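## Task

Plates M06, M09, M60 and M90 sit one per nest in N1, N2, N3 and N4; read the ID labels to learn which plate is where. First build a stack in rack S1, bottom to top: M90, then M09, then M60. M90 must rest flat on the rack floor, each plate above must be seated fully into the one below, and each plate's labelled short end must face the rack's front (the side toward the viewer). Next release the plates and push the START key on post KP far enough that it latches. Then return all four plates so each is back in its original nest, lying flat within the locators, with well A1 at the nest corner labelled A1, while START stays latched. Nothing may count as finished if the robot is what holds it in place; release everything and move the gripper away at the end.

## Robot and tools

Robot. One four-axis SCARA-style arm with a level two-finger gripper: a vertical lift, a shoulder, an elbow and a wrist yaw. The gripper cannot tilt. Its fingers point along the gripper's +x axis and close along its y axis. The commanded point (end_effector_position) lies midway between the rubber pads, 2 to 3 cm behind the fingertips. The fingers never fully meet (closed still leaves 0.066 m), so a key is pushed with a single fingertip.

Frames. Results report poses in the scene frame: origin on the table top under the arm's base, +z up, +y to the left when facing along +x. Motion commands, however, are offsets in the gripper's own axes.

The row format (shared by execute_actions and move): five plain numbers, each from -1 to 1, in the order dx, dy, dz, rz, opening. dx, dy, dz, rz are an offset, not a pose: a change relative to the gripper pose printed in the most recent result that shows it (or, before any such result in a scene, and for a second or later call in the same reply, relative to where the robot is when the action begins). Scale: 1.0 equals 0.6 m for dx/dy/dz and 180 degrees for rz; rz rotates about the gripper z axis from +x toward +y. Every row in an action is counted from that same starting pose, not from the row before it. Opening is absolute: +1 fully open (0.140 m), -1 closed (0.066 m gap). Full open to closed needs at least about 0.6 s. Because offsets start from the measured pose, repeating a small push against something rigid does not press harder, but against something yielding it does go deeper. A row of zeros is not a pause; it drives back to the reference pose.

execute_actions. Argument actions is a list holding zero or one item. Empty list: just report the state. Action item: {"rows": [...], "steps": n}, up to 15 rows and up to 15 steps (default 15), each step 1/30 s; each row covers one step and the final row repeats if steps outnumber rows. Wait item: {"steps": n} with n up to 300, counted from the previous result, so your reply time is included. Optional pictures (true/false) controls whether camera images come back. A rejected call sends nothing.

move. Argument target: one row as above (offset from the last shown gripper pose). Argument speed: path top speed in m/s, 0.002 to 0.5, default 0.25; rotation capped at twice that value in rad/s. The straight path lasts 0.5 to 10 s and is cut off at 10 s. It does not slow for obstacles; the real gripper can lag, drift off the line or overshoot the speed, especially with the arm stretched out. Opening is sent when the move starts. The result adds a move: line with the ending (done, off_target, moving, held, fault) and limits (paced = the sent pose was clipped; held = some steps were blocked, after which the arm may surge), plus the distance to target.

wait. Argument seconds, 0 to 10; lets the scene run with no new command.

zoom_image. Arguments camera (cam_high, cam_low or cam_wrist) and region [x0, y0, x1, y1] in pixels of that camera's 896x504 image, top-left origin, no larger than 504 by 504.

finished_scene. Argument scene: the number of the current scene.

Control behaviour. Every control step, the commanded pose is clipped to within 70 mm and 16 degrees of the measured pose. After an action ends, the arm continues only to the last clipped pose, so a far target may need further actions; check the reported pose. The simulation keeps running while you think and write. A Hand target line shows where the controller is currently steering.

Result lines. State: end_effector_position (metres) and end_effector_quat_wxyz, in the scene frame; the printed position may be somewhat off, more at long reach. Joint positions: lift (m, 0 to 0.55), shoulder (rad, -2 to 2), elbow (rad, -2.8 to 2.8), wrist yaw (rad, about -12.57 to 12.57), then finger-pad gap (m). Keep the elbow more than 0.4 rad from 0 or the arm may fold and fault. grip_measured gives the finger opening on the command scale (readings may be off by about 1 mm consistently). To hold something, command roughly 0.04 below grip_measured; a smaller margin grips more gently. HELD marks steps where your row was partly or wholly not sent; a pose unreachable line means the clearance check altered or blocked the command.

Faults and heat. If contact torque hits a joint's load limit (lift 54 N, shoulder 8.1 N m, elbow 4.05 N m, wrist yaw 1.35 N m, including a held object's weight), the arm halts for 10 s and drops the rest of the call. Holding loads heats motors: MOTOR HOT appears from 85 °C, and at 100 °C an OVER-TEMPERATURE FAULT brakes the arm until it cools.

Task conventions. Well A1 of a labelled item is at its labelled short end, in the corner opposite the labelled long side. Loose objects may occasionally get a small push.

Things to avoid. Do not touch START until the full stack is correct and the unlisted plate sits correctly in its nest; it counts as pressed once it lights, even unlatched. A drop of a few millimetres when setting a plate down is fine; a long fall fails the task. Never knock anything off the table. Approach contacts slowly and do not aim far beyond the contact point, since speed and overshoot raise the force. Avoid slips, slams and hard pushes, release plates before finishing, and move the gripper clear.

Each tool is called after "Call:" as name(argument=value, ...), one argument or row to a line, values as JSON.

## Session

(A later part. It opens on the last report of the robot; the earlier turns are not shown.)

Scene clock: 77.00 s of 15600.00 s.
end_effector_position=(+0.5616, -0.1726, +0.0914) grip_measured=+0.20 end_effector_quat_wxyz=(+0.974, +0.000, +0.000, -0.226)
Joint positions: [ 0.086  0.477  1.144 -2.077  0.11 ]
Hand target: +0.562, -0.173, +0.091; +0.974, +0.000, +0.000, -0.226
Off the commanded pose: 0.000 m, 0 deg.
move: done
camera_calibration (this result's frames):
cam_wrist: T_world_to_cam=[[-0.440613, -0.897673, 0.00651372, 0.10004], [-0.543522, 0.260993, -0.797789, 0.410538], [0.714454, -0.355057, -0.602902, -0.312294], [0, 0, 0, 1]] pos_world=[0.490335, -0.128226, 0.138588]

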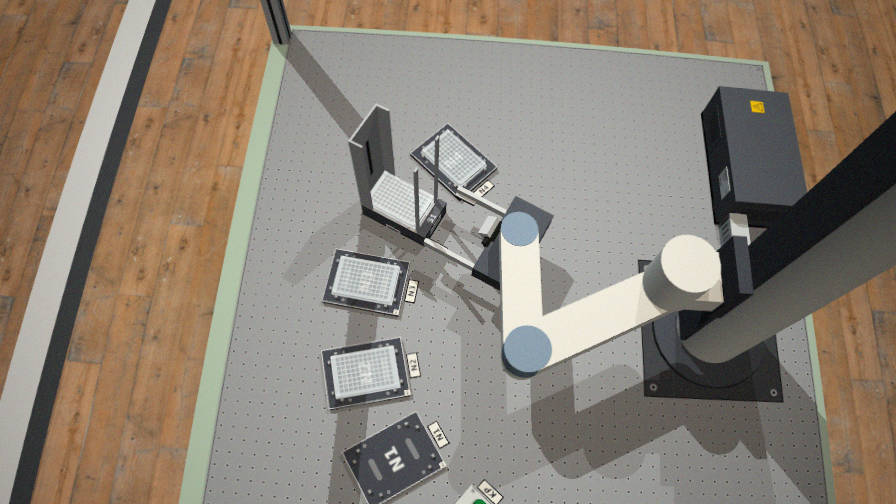

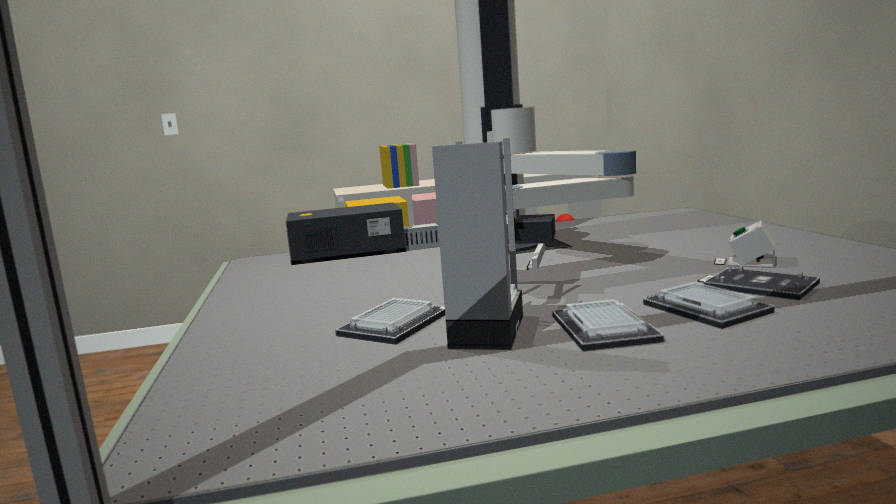

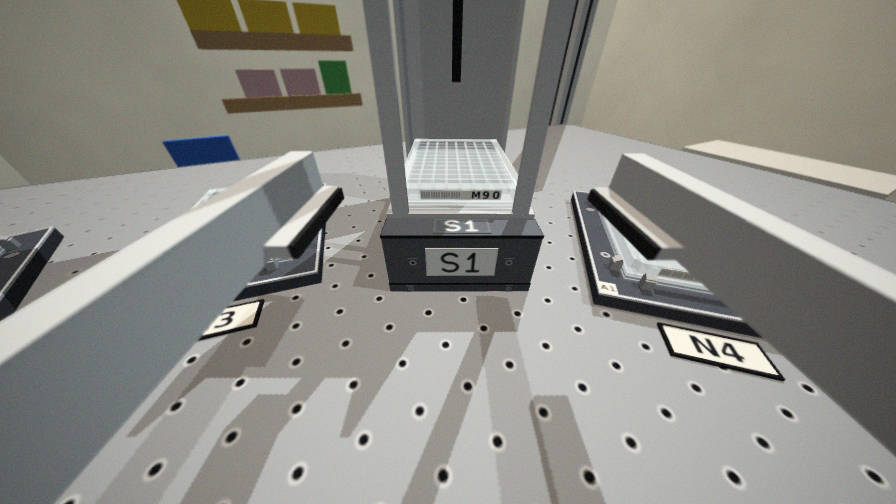

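Call:
move(
  target=[-0.06,0,0,0,0.2],
)

Call:
move(
  target=[0.01,-0.235,-0.047,-0.09,0.2],
)

Call:
move(
  target=[0.2,0,0,0,0.2],
  speed=0.1,
)

Scene clock: 82.80 s of 15600.00 s.
end_effector_position=(+0.5293, -0.1568, +0.0914) grip_measured=+0.20 end_effector_quat_wxyz=(+0.974, +0.000, +0.000, -0.226)
Joint positions: [ 0.086  0.542  0.981 -1.979  0.11 ]
Hand target: +0.529, -0.157, +0.091; +0.974, +0.000, +0.000, -0.226
Off the commanded pose: 0.000 m, 0 deg.
After step 90, 2.10 s passed at rest.
move: done
camera_calibration (this result's frames):
cam_wrist: T_world_to_cam=[[-0.440897, -0.897534, 0.00651372, 0.100112], [-0.543439, 0.261164, -0.797789, 0.3888], [0.714342, -0.355282, -0.602902, -0.283529], [0, 0, 0, 1]] pos_world=[0.457965, -0.11242, 0.138588]

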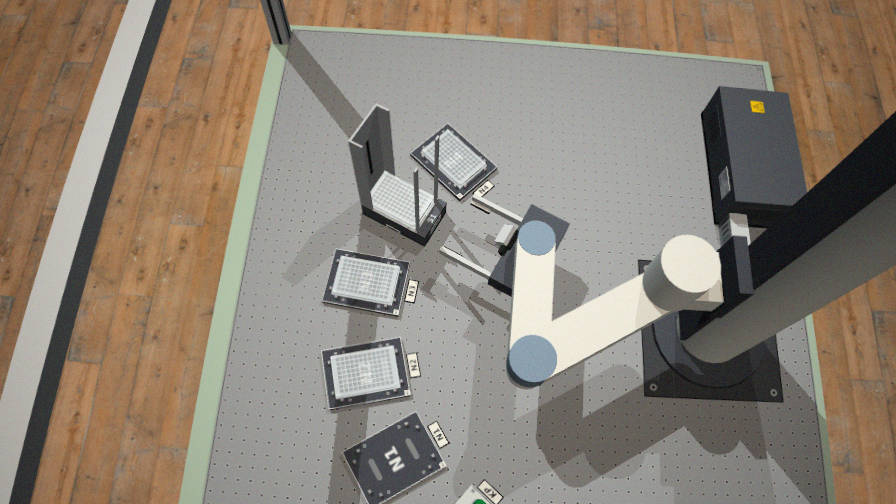

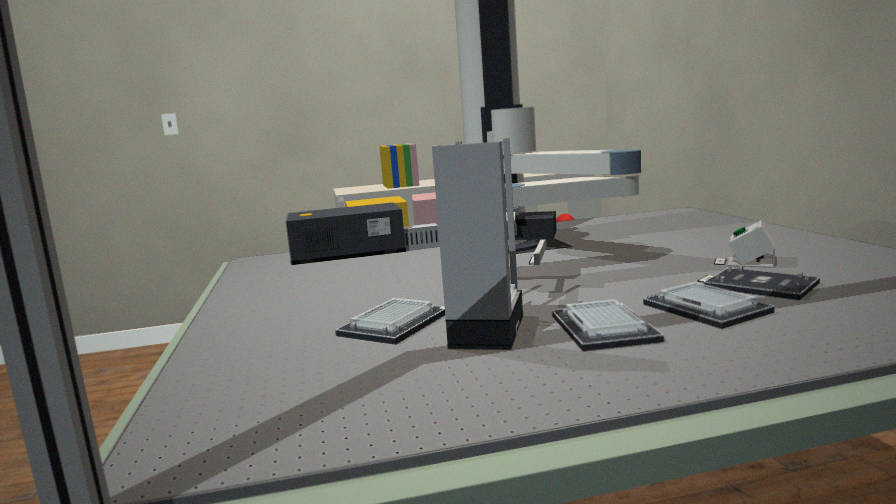

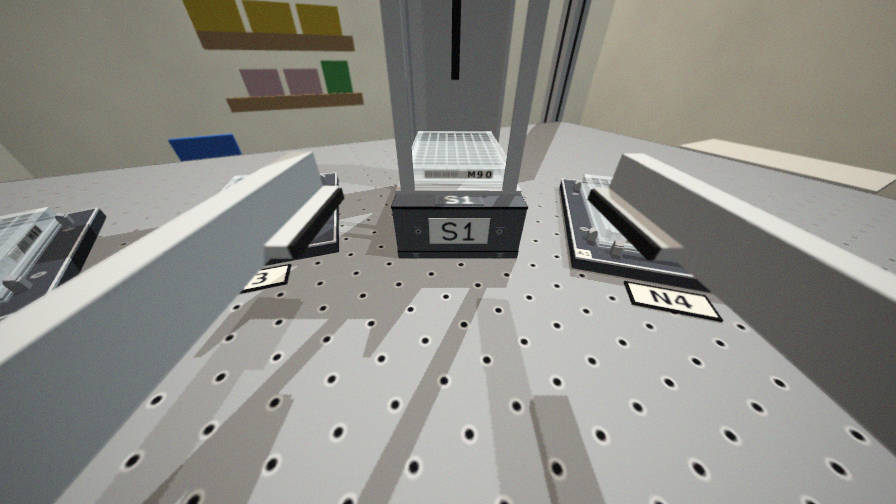

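Scene clock: 83.80 s of 15600.00 s.
end_effector_position=(+0.4726, -0.2861, +0.0632) grip_measured=+0.20 end_effector_quat_wxyz=(+0.933, +0.000, +0.000, -0.361)
Joint positions: [ 0.058  0.118  1.095 -1.952  0.11 ]
Hand target: +0.473, -0.286, +0.063; +0.933, +0.000, +0.000, -0.361
Off the commanded pose: 0.000 m, 0 deg.
move: done
camera_calibration (this result's frames):
cam_wrist: T_world_to_cam=[[-0.6739, -0.738794, 0.00651372, 0.114749], [-0.448941, 0.402473, -0.797789, 0.365033], [0.58678, -0.540554, -0.602902, -0.298733], [0, 0, 0, 1]] pos_world=[0.416498, -0.223622, 0.110365]

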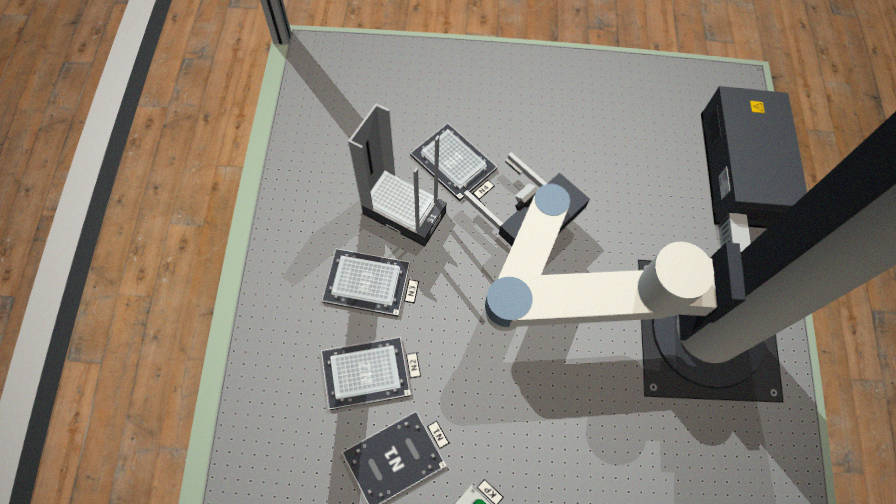

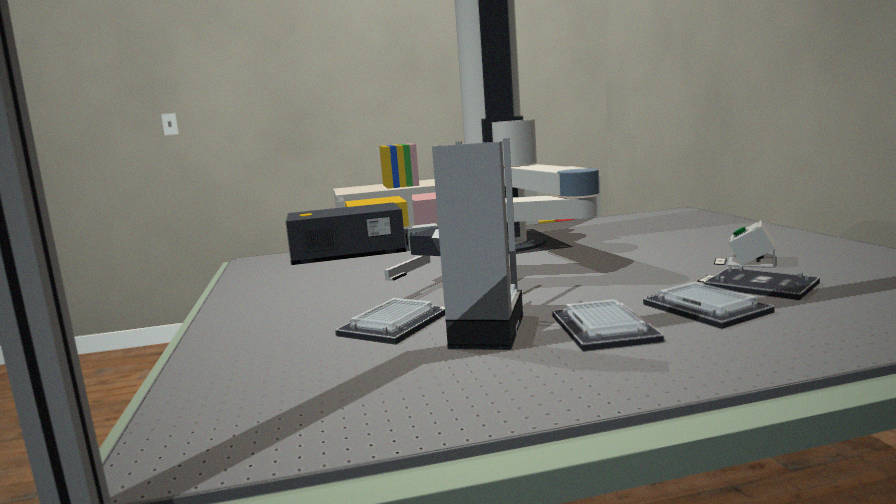

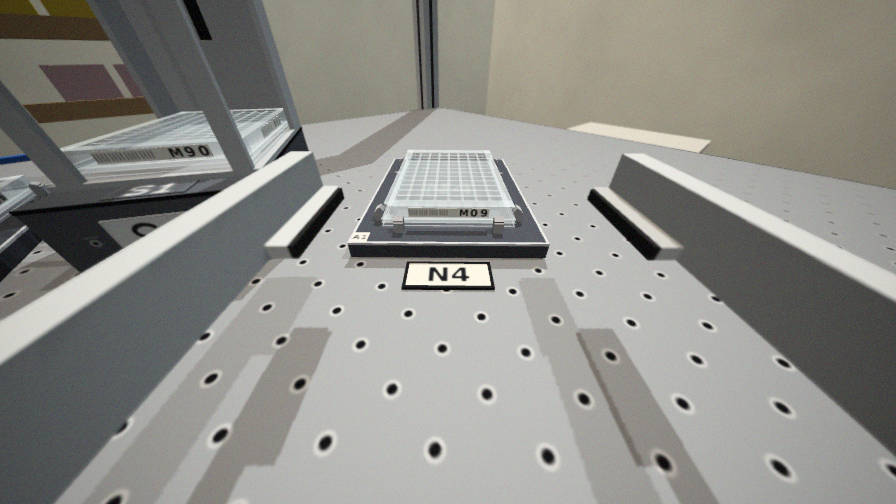

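Scene clock: 85.30 s of 15600.00 s.
end_effector_position=(+0.5614, -0.3669, +0.0632) grip_measured=+0.20 end_effector_quat_wxyz=(+0.933, +0.000, +0.000, -0.361)
Joint positions: [ 0.058 -0.117  1.708 -2.329  0.11 ]
Hand target: +0.561, -0.367, +0.063; +0.933, +0.000, +0.000, -0.361
Off the commanded pose: 0.000 m, 0 deg.
move: done
camera_calibration (this result's frames):
cam_wrist: T_world_to_cam=[[-0.673699, -0.738977, 0.00651372, 0.114778], [-0.449051, 0.402351, -0.797789, 0.437402], [0.586927, -0.540395, -0.602902, -0.394495], [0, 0, 0, 1]] pos_world=[0.505281, -0.304354, 0.110365]

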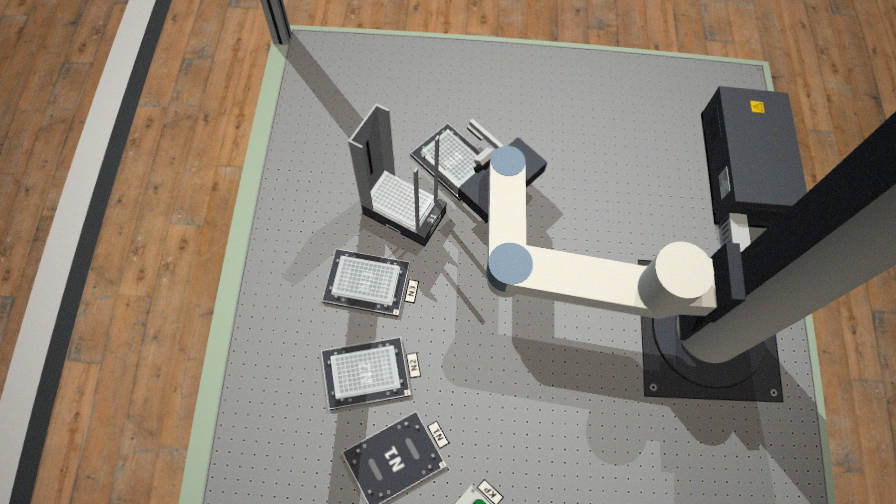

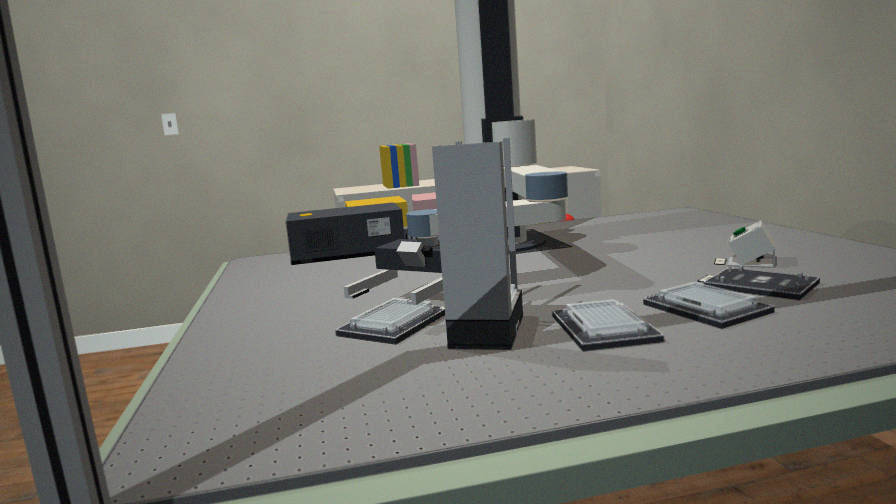

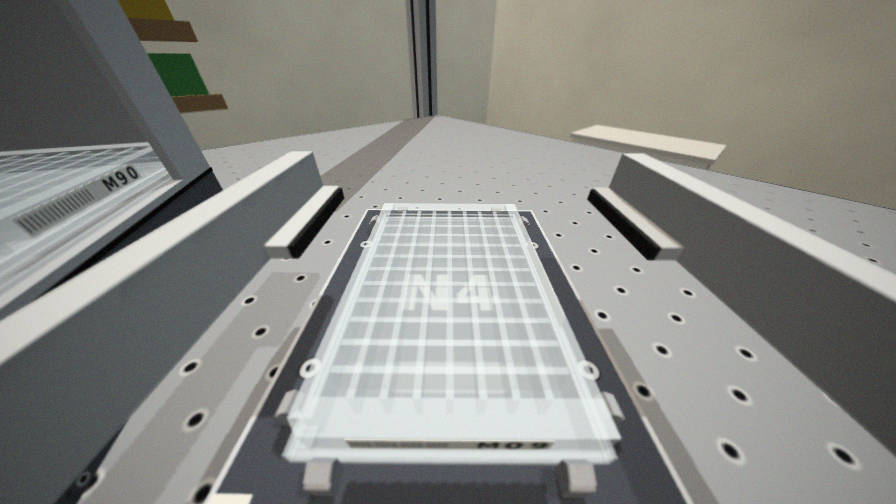

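Call:
move(
  target=[-0.001,0.014,0,0,0.2],
  speed=0.05,
)

Call:
move(
  target=[0,0,-0.0503,0,0.2],
  speed=0.05,
)

Call:
move(
  target=[0,0,0,0,-0.45],
)

Scene clock: 89.73 s of 15600.00 s.
end_effector_position=(+0.5667, -0.3602, +0.0632) grip_measured=+0.20 end_effector_quat_wxyz=(+0.933, +0.000, +0.000, -0.361)
Joint positions: [ 0.058 -0.094  1.703 -2.347  0.11 ]
Hand target: +0.567, -0.360, +0.063; +0.933, +0.000, +0.000, -0.361
Off the commanded pose: 0.000 m, 0 deg.
After step 90, 0.73 s passed at rest.
move: done
camera_calibration (this result's frames):
cam_wrist: T_world_to_cam=[[-0.673422, -0.73923, 0.00651372, 0.123016], [-0.449202, 0.402183, -0.797789, 0.437116], [0.587129, -0.540174, -0.602902, -0.394026], [0, 0, 0, 1]] pos_world=[0.510539, -0.297706, 0.110365]

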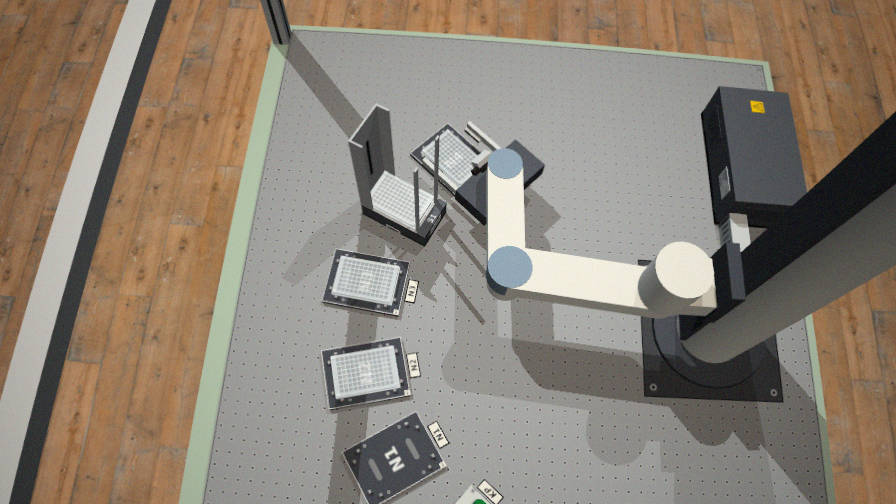

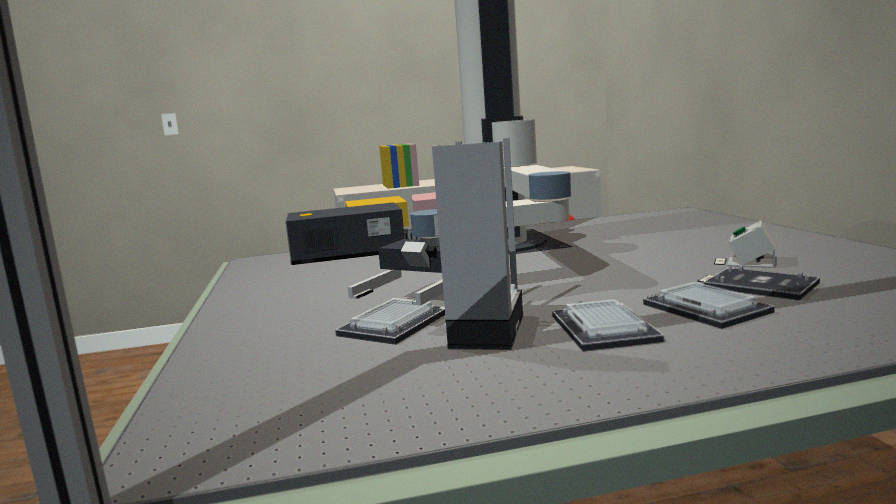

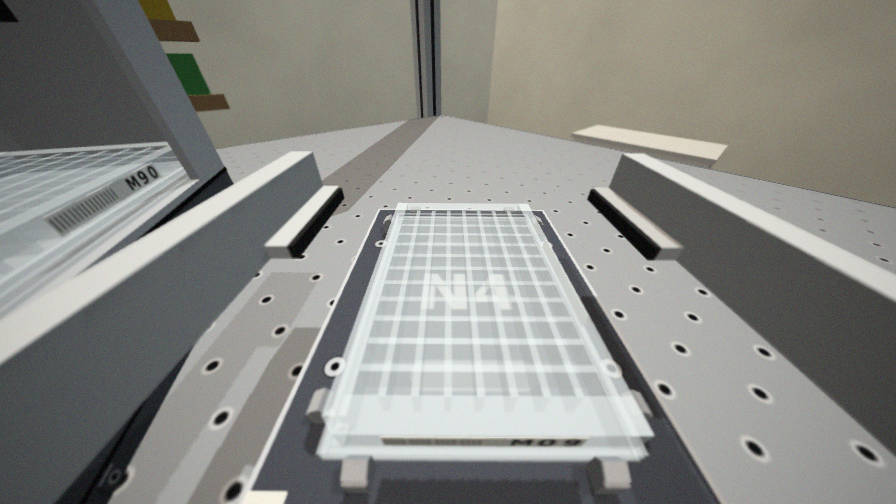

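Scene clock: 90.60 s of 15600.00 s.
end_effector_position=(+0.5666, -0.3602, +0.0329) grip_measured=+0.20 end_effector_quat_wxyz=(+0.933, +0.000, +0.000, -0.361)
Joint positions: [ 0.028 -0.094  1.703 -2.347  0.11 ]
Hand target: +0.567, -0.360, +0.033; +0.933, +0.000, +0.000, -0.361
Off the commanded pose: 0.000 m, 0 deg.
move: done
camera_calibration (this result's frames):
cam_wrist: T_world_to_cam=[[-0.673438, -0.739215, 0.00651372, 0.123221], [-0.449193, 0.402193, -0.797789, 0.412986], [0.587118, -0.540187, -0.602902, -0.412254], [0, 0, 0, 1]] pos_world=[0.510534, -0.297708, 0.0801239]

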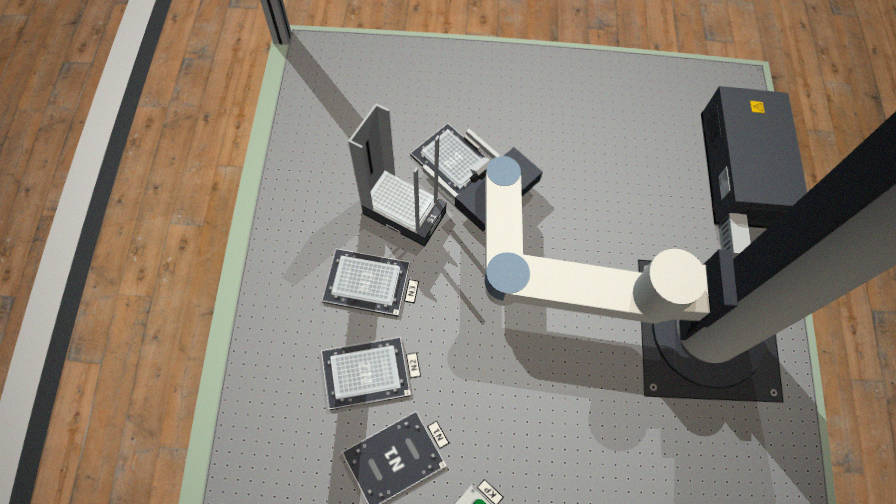

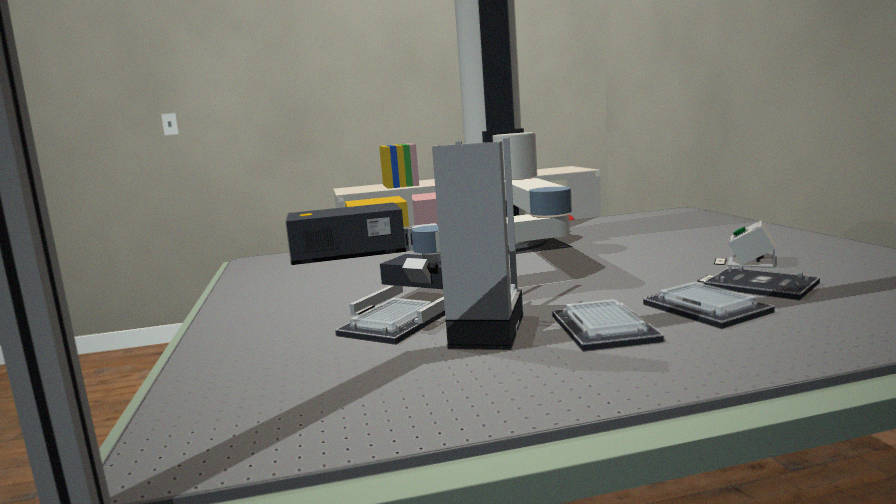

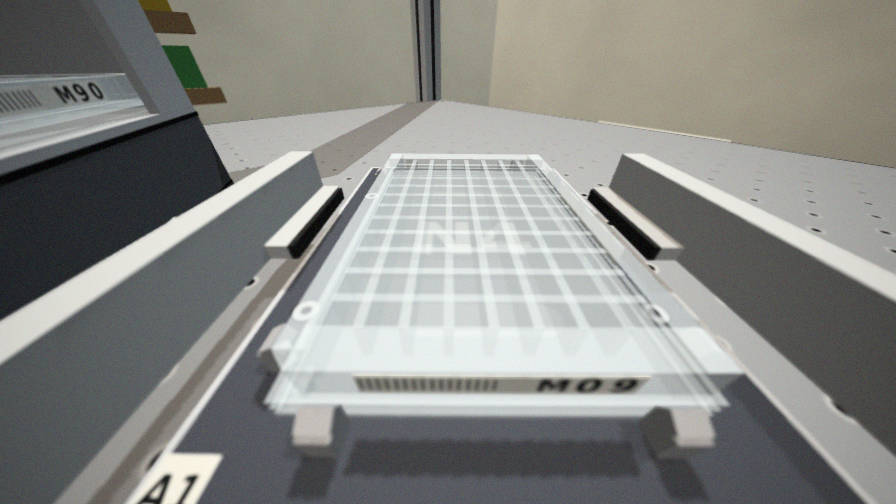

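Scene clock: 91.10 s of 15600.00 s.
end_effector_position=(+0.5666, -0.3602, +0.0329) grip_measured=-0.45 end_effector_quat_wxyz=(+0.933, +0.000, +0.000, -0.361)
Joint positions: [ 0.028 -0.094  1.703 -2.348  0.086]
Hand target: +0.567, -0.360, +0.033; +0.933, +0.000, +0.000, -0.361
Off the commanded pose: 0.000 m, 0 deg.
move: done
camera_calibration (this result's frames):
cam_wrist: T_world_to_cam=[[-0.673711, -0.738966, 0.00651372, 0.123384], [-0.449044, 0.402359, -0.797789, 0.412954], [0.586918, -0.540404, -0.602902, -0.412208], [0, 0, 0, 1]] pos_world=[0.510492, -0.297738, 0.0801255]

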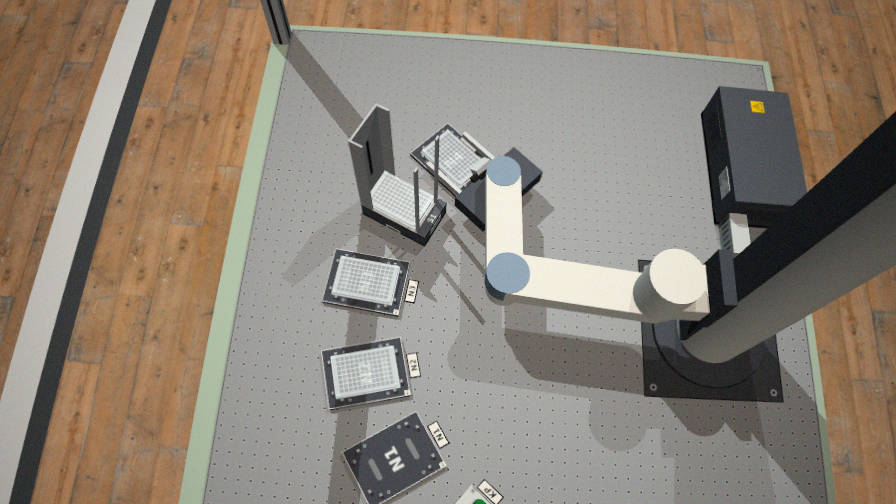

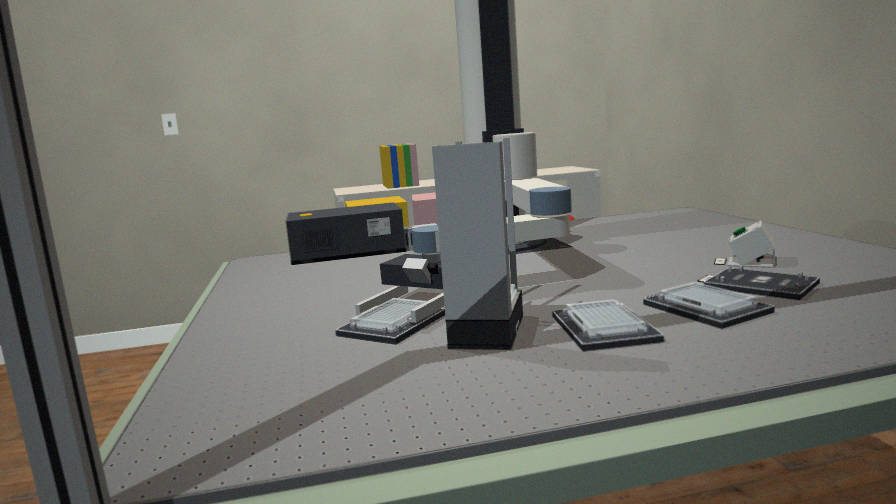

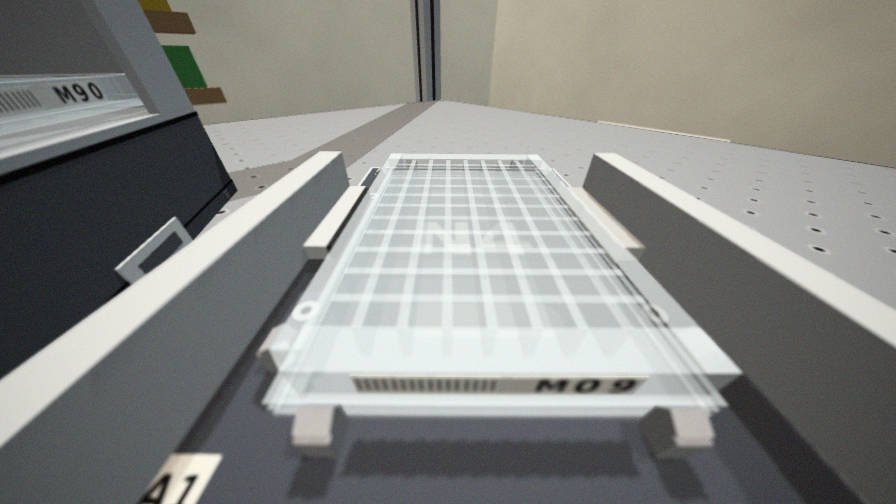

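Rotate −1°, y −1 mm.

Call:
move(
  target=[0,-0.0017,0,-0.0055,-0.45],
  speed=0.02,
)

Call:
move(
  target=[0,0,0,0,-0.63],
)

Call:
move(
  target=[0,0,0.5,0,-0.63],
)

Scene clock: 96.17 s of 15600.00 s.
end_effector_position=(+0.5659, -0.3610, +0.0329) grip_measured=-0.45 end_effector_quat_wxyz=(+0.930, +0.000, +0.000, -0.369)
Joint positions: [ 0.028 -0.09   1.703 -2.368  0.086]
Hand target: +0.566, -0.361, +0.033; +0.930, +0.000, +0.000, -0.369
Off the commanded pose: 0.000 m, 0 deg.
After step 90, 1.37 s passed at rest.
move: done
camera_calibration (this result's frames):
cam_wrist: T_world_to_cam=[[-0.686281, -0.727308, 0.00651372, 0.133646], [-0.44208, 0.409998, -0.797789, 0.41176], [0.577567, -0.550387, -0.602902, -0.410516], [0, 0, 0, 1]] pos_world=[0.51085, -0.297562, 0.0801255]

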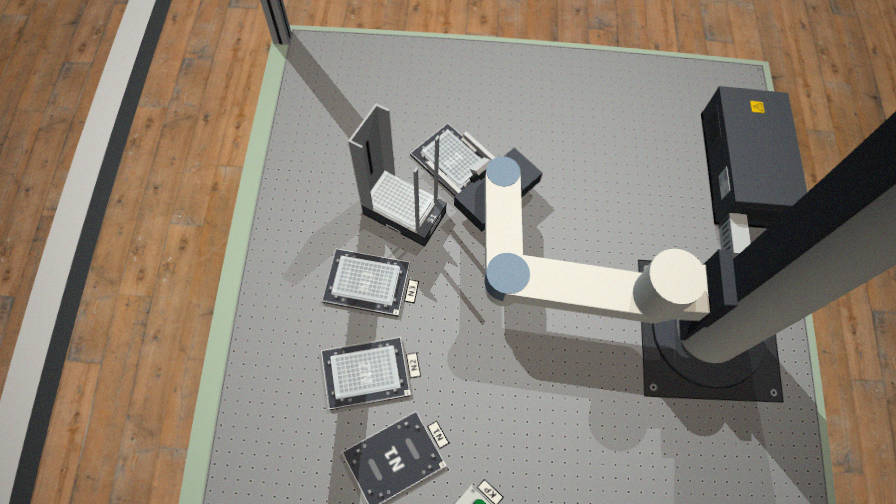

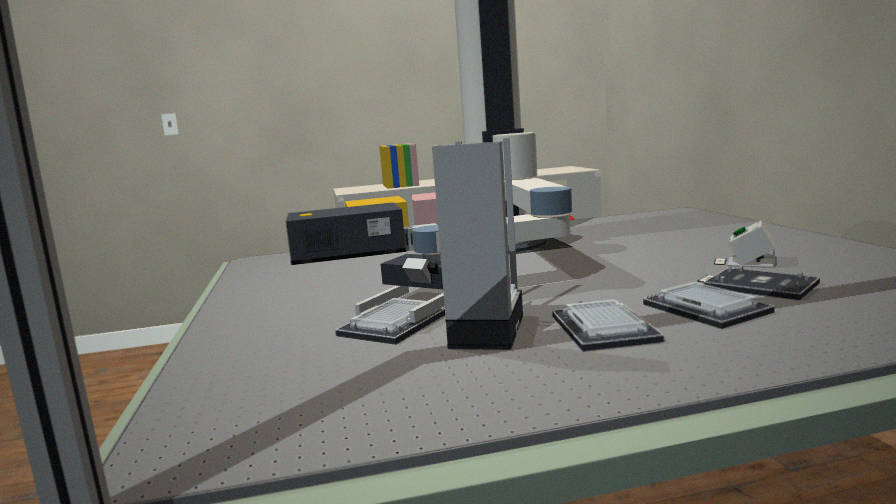

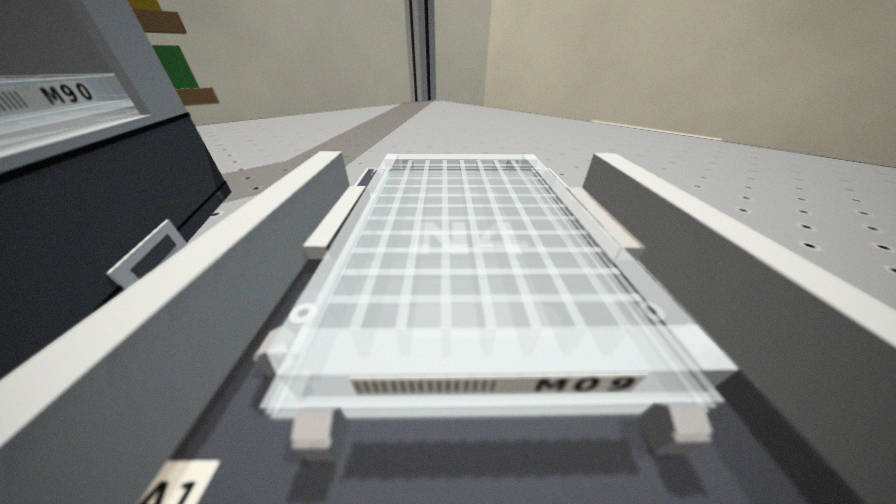

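Scene clock: 96.67 s of 15600.00 s.
end_effector_position=(+0.5659, -0.3610, +0.0330) grip_measured=-0.57 end_effector_quat_wxyz=(+0.930, +0.000, +0.000, -0.369)
Joint positions: [ 0.028 -0.09   1.703 -2.368  0.082]
Hand target: +0.566, -0.361, +0.033; +0.930, +0.000, +0.000, -0.369
Off the commanded pose: 0.000 m, 0 deg.
move: done
camera_calibration (this result's frames):
cam_wrist: T_world_to_cam=[[-0.68594, -0.727629, 0.00651372, 0.13341], [-0.442272, 0.409791, -0.797789, 0.411887], [0.577825, -0.550116, -0.602902, -0.410504], [0, 0, 0, 1]] pos_world=[0.510877, -0.297539, 0.0802362]

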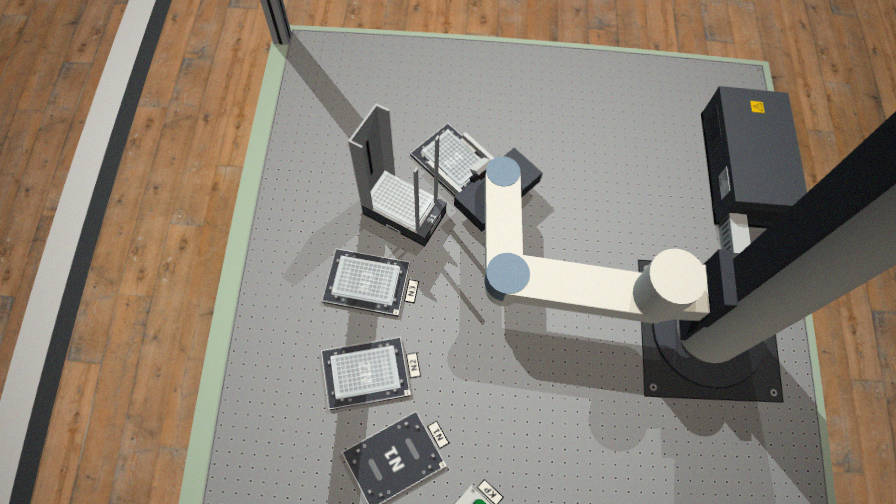

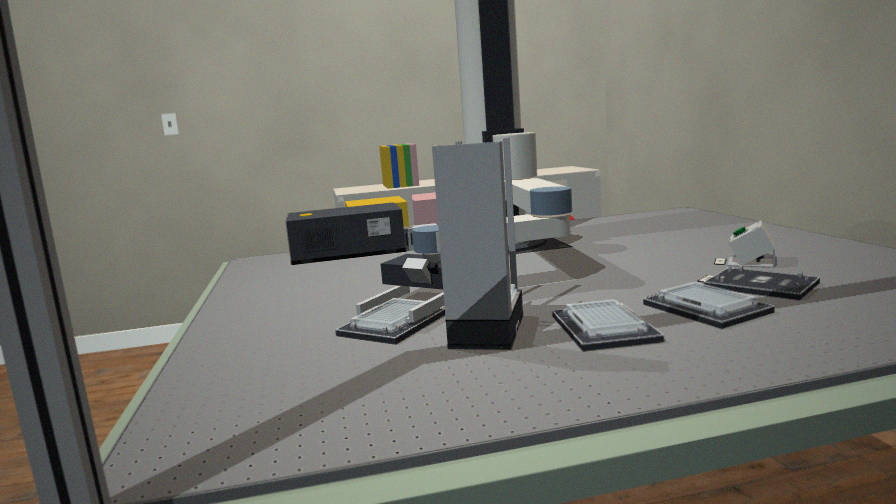

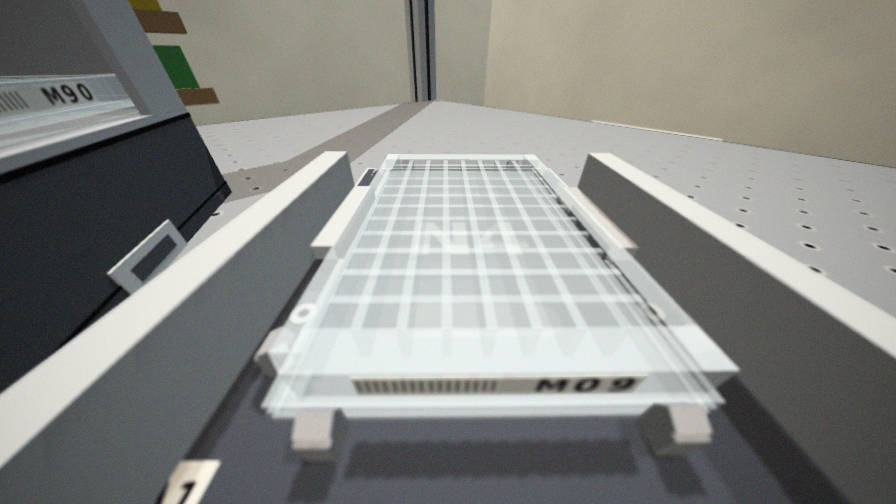

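Scene clock: 98.27 s of 15600.00 s.
end_effector_position=(+0.5659, -0.3610, +0.3331) grip_measured=-0.57 end_effector_quat_wxyz=(+0.930, +0.000, +0.000, -0.369)
Joint positions: [ 0.328 -0.09   1.703 -2.368  0.082]
Hand target: +0.566, -0.361, +0.333; +0.930, +0.000, +0.000, -0.369
Off the commanded pose: 0.000 m, 0 deg.
move: done
camera_calibration (this result's frames):
cam_wrist: T_world_to_cam=[[-0.685925, -0.727643, 0.00651372, 0.131447], [-0.442281, 0.409782, -0.797789, 0.651268], [0.577836, -0.550104, -0.602902, -0.229609], [0, 0, 0, 1]] pos_world=[0.510882, -0.297541, 0.380286]

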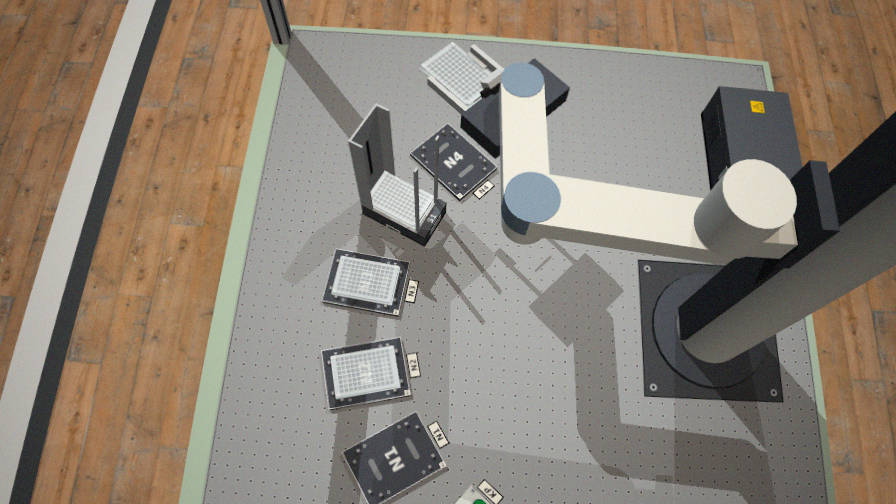

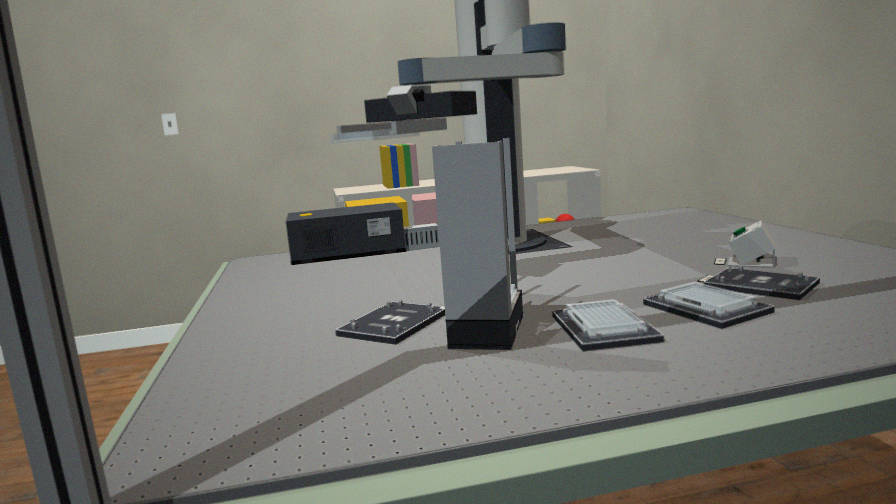

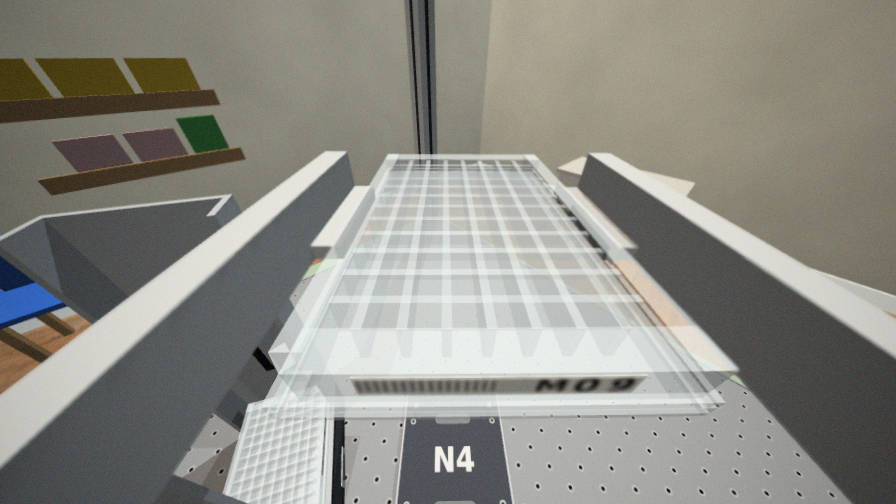

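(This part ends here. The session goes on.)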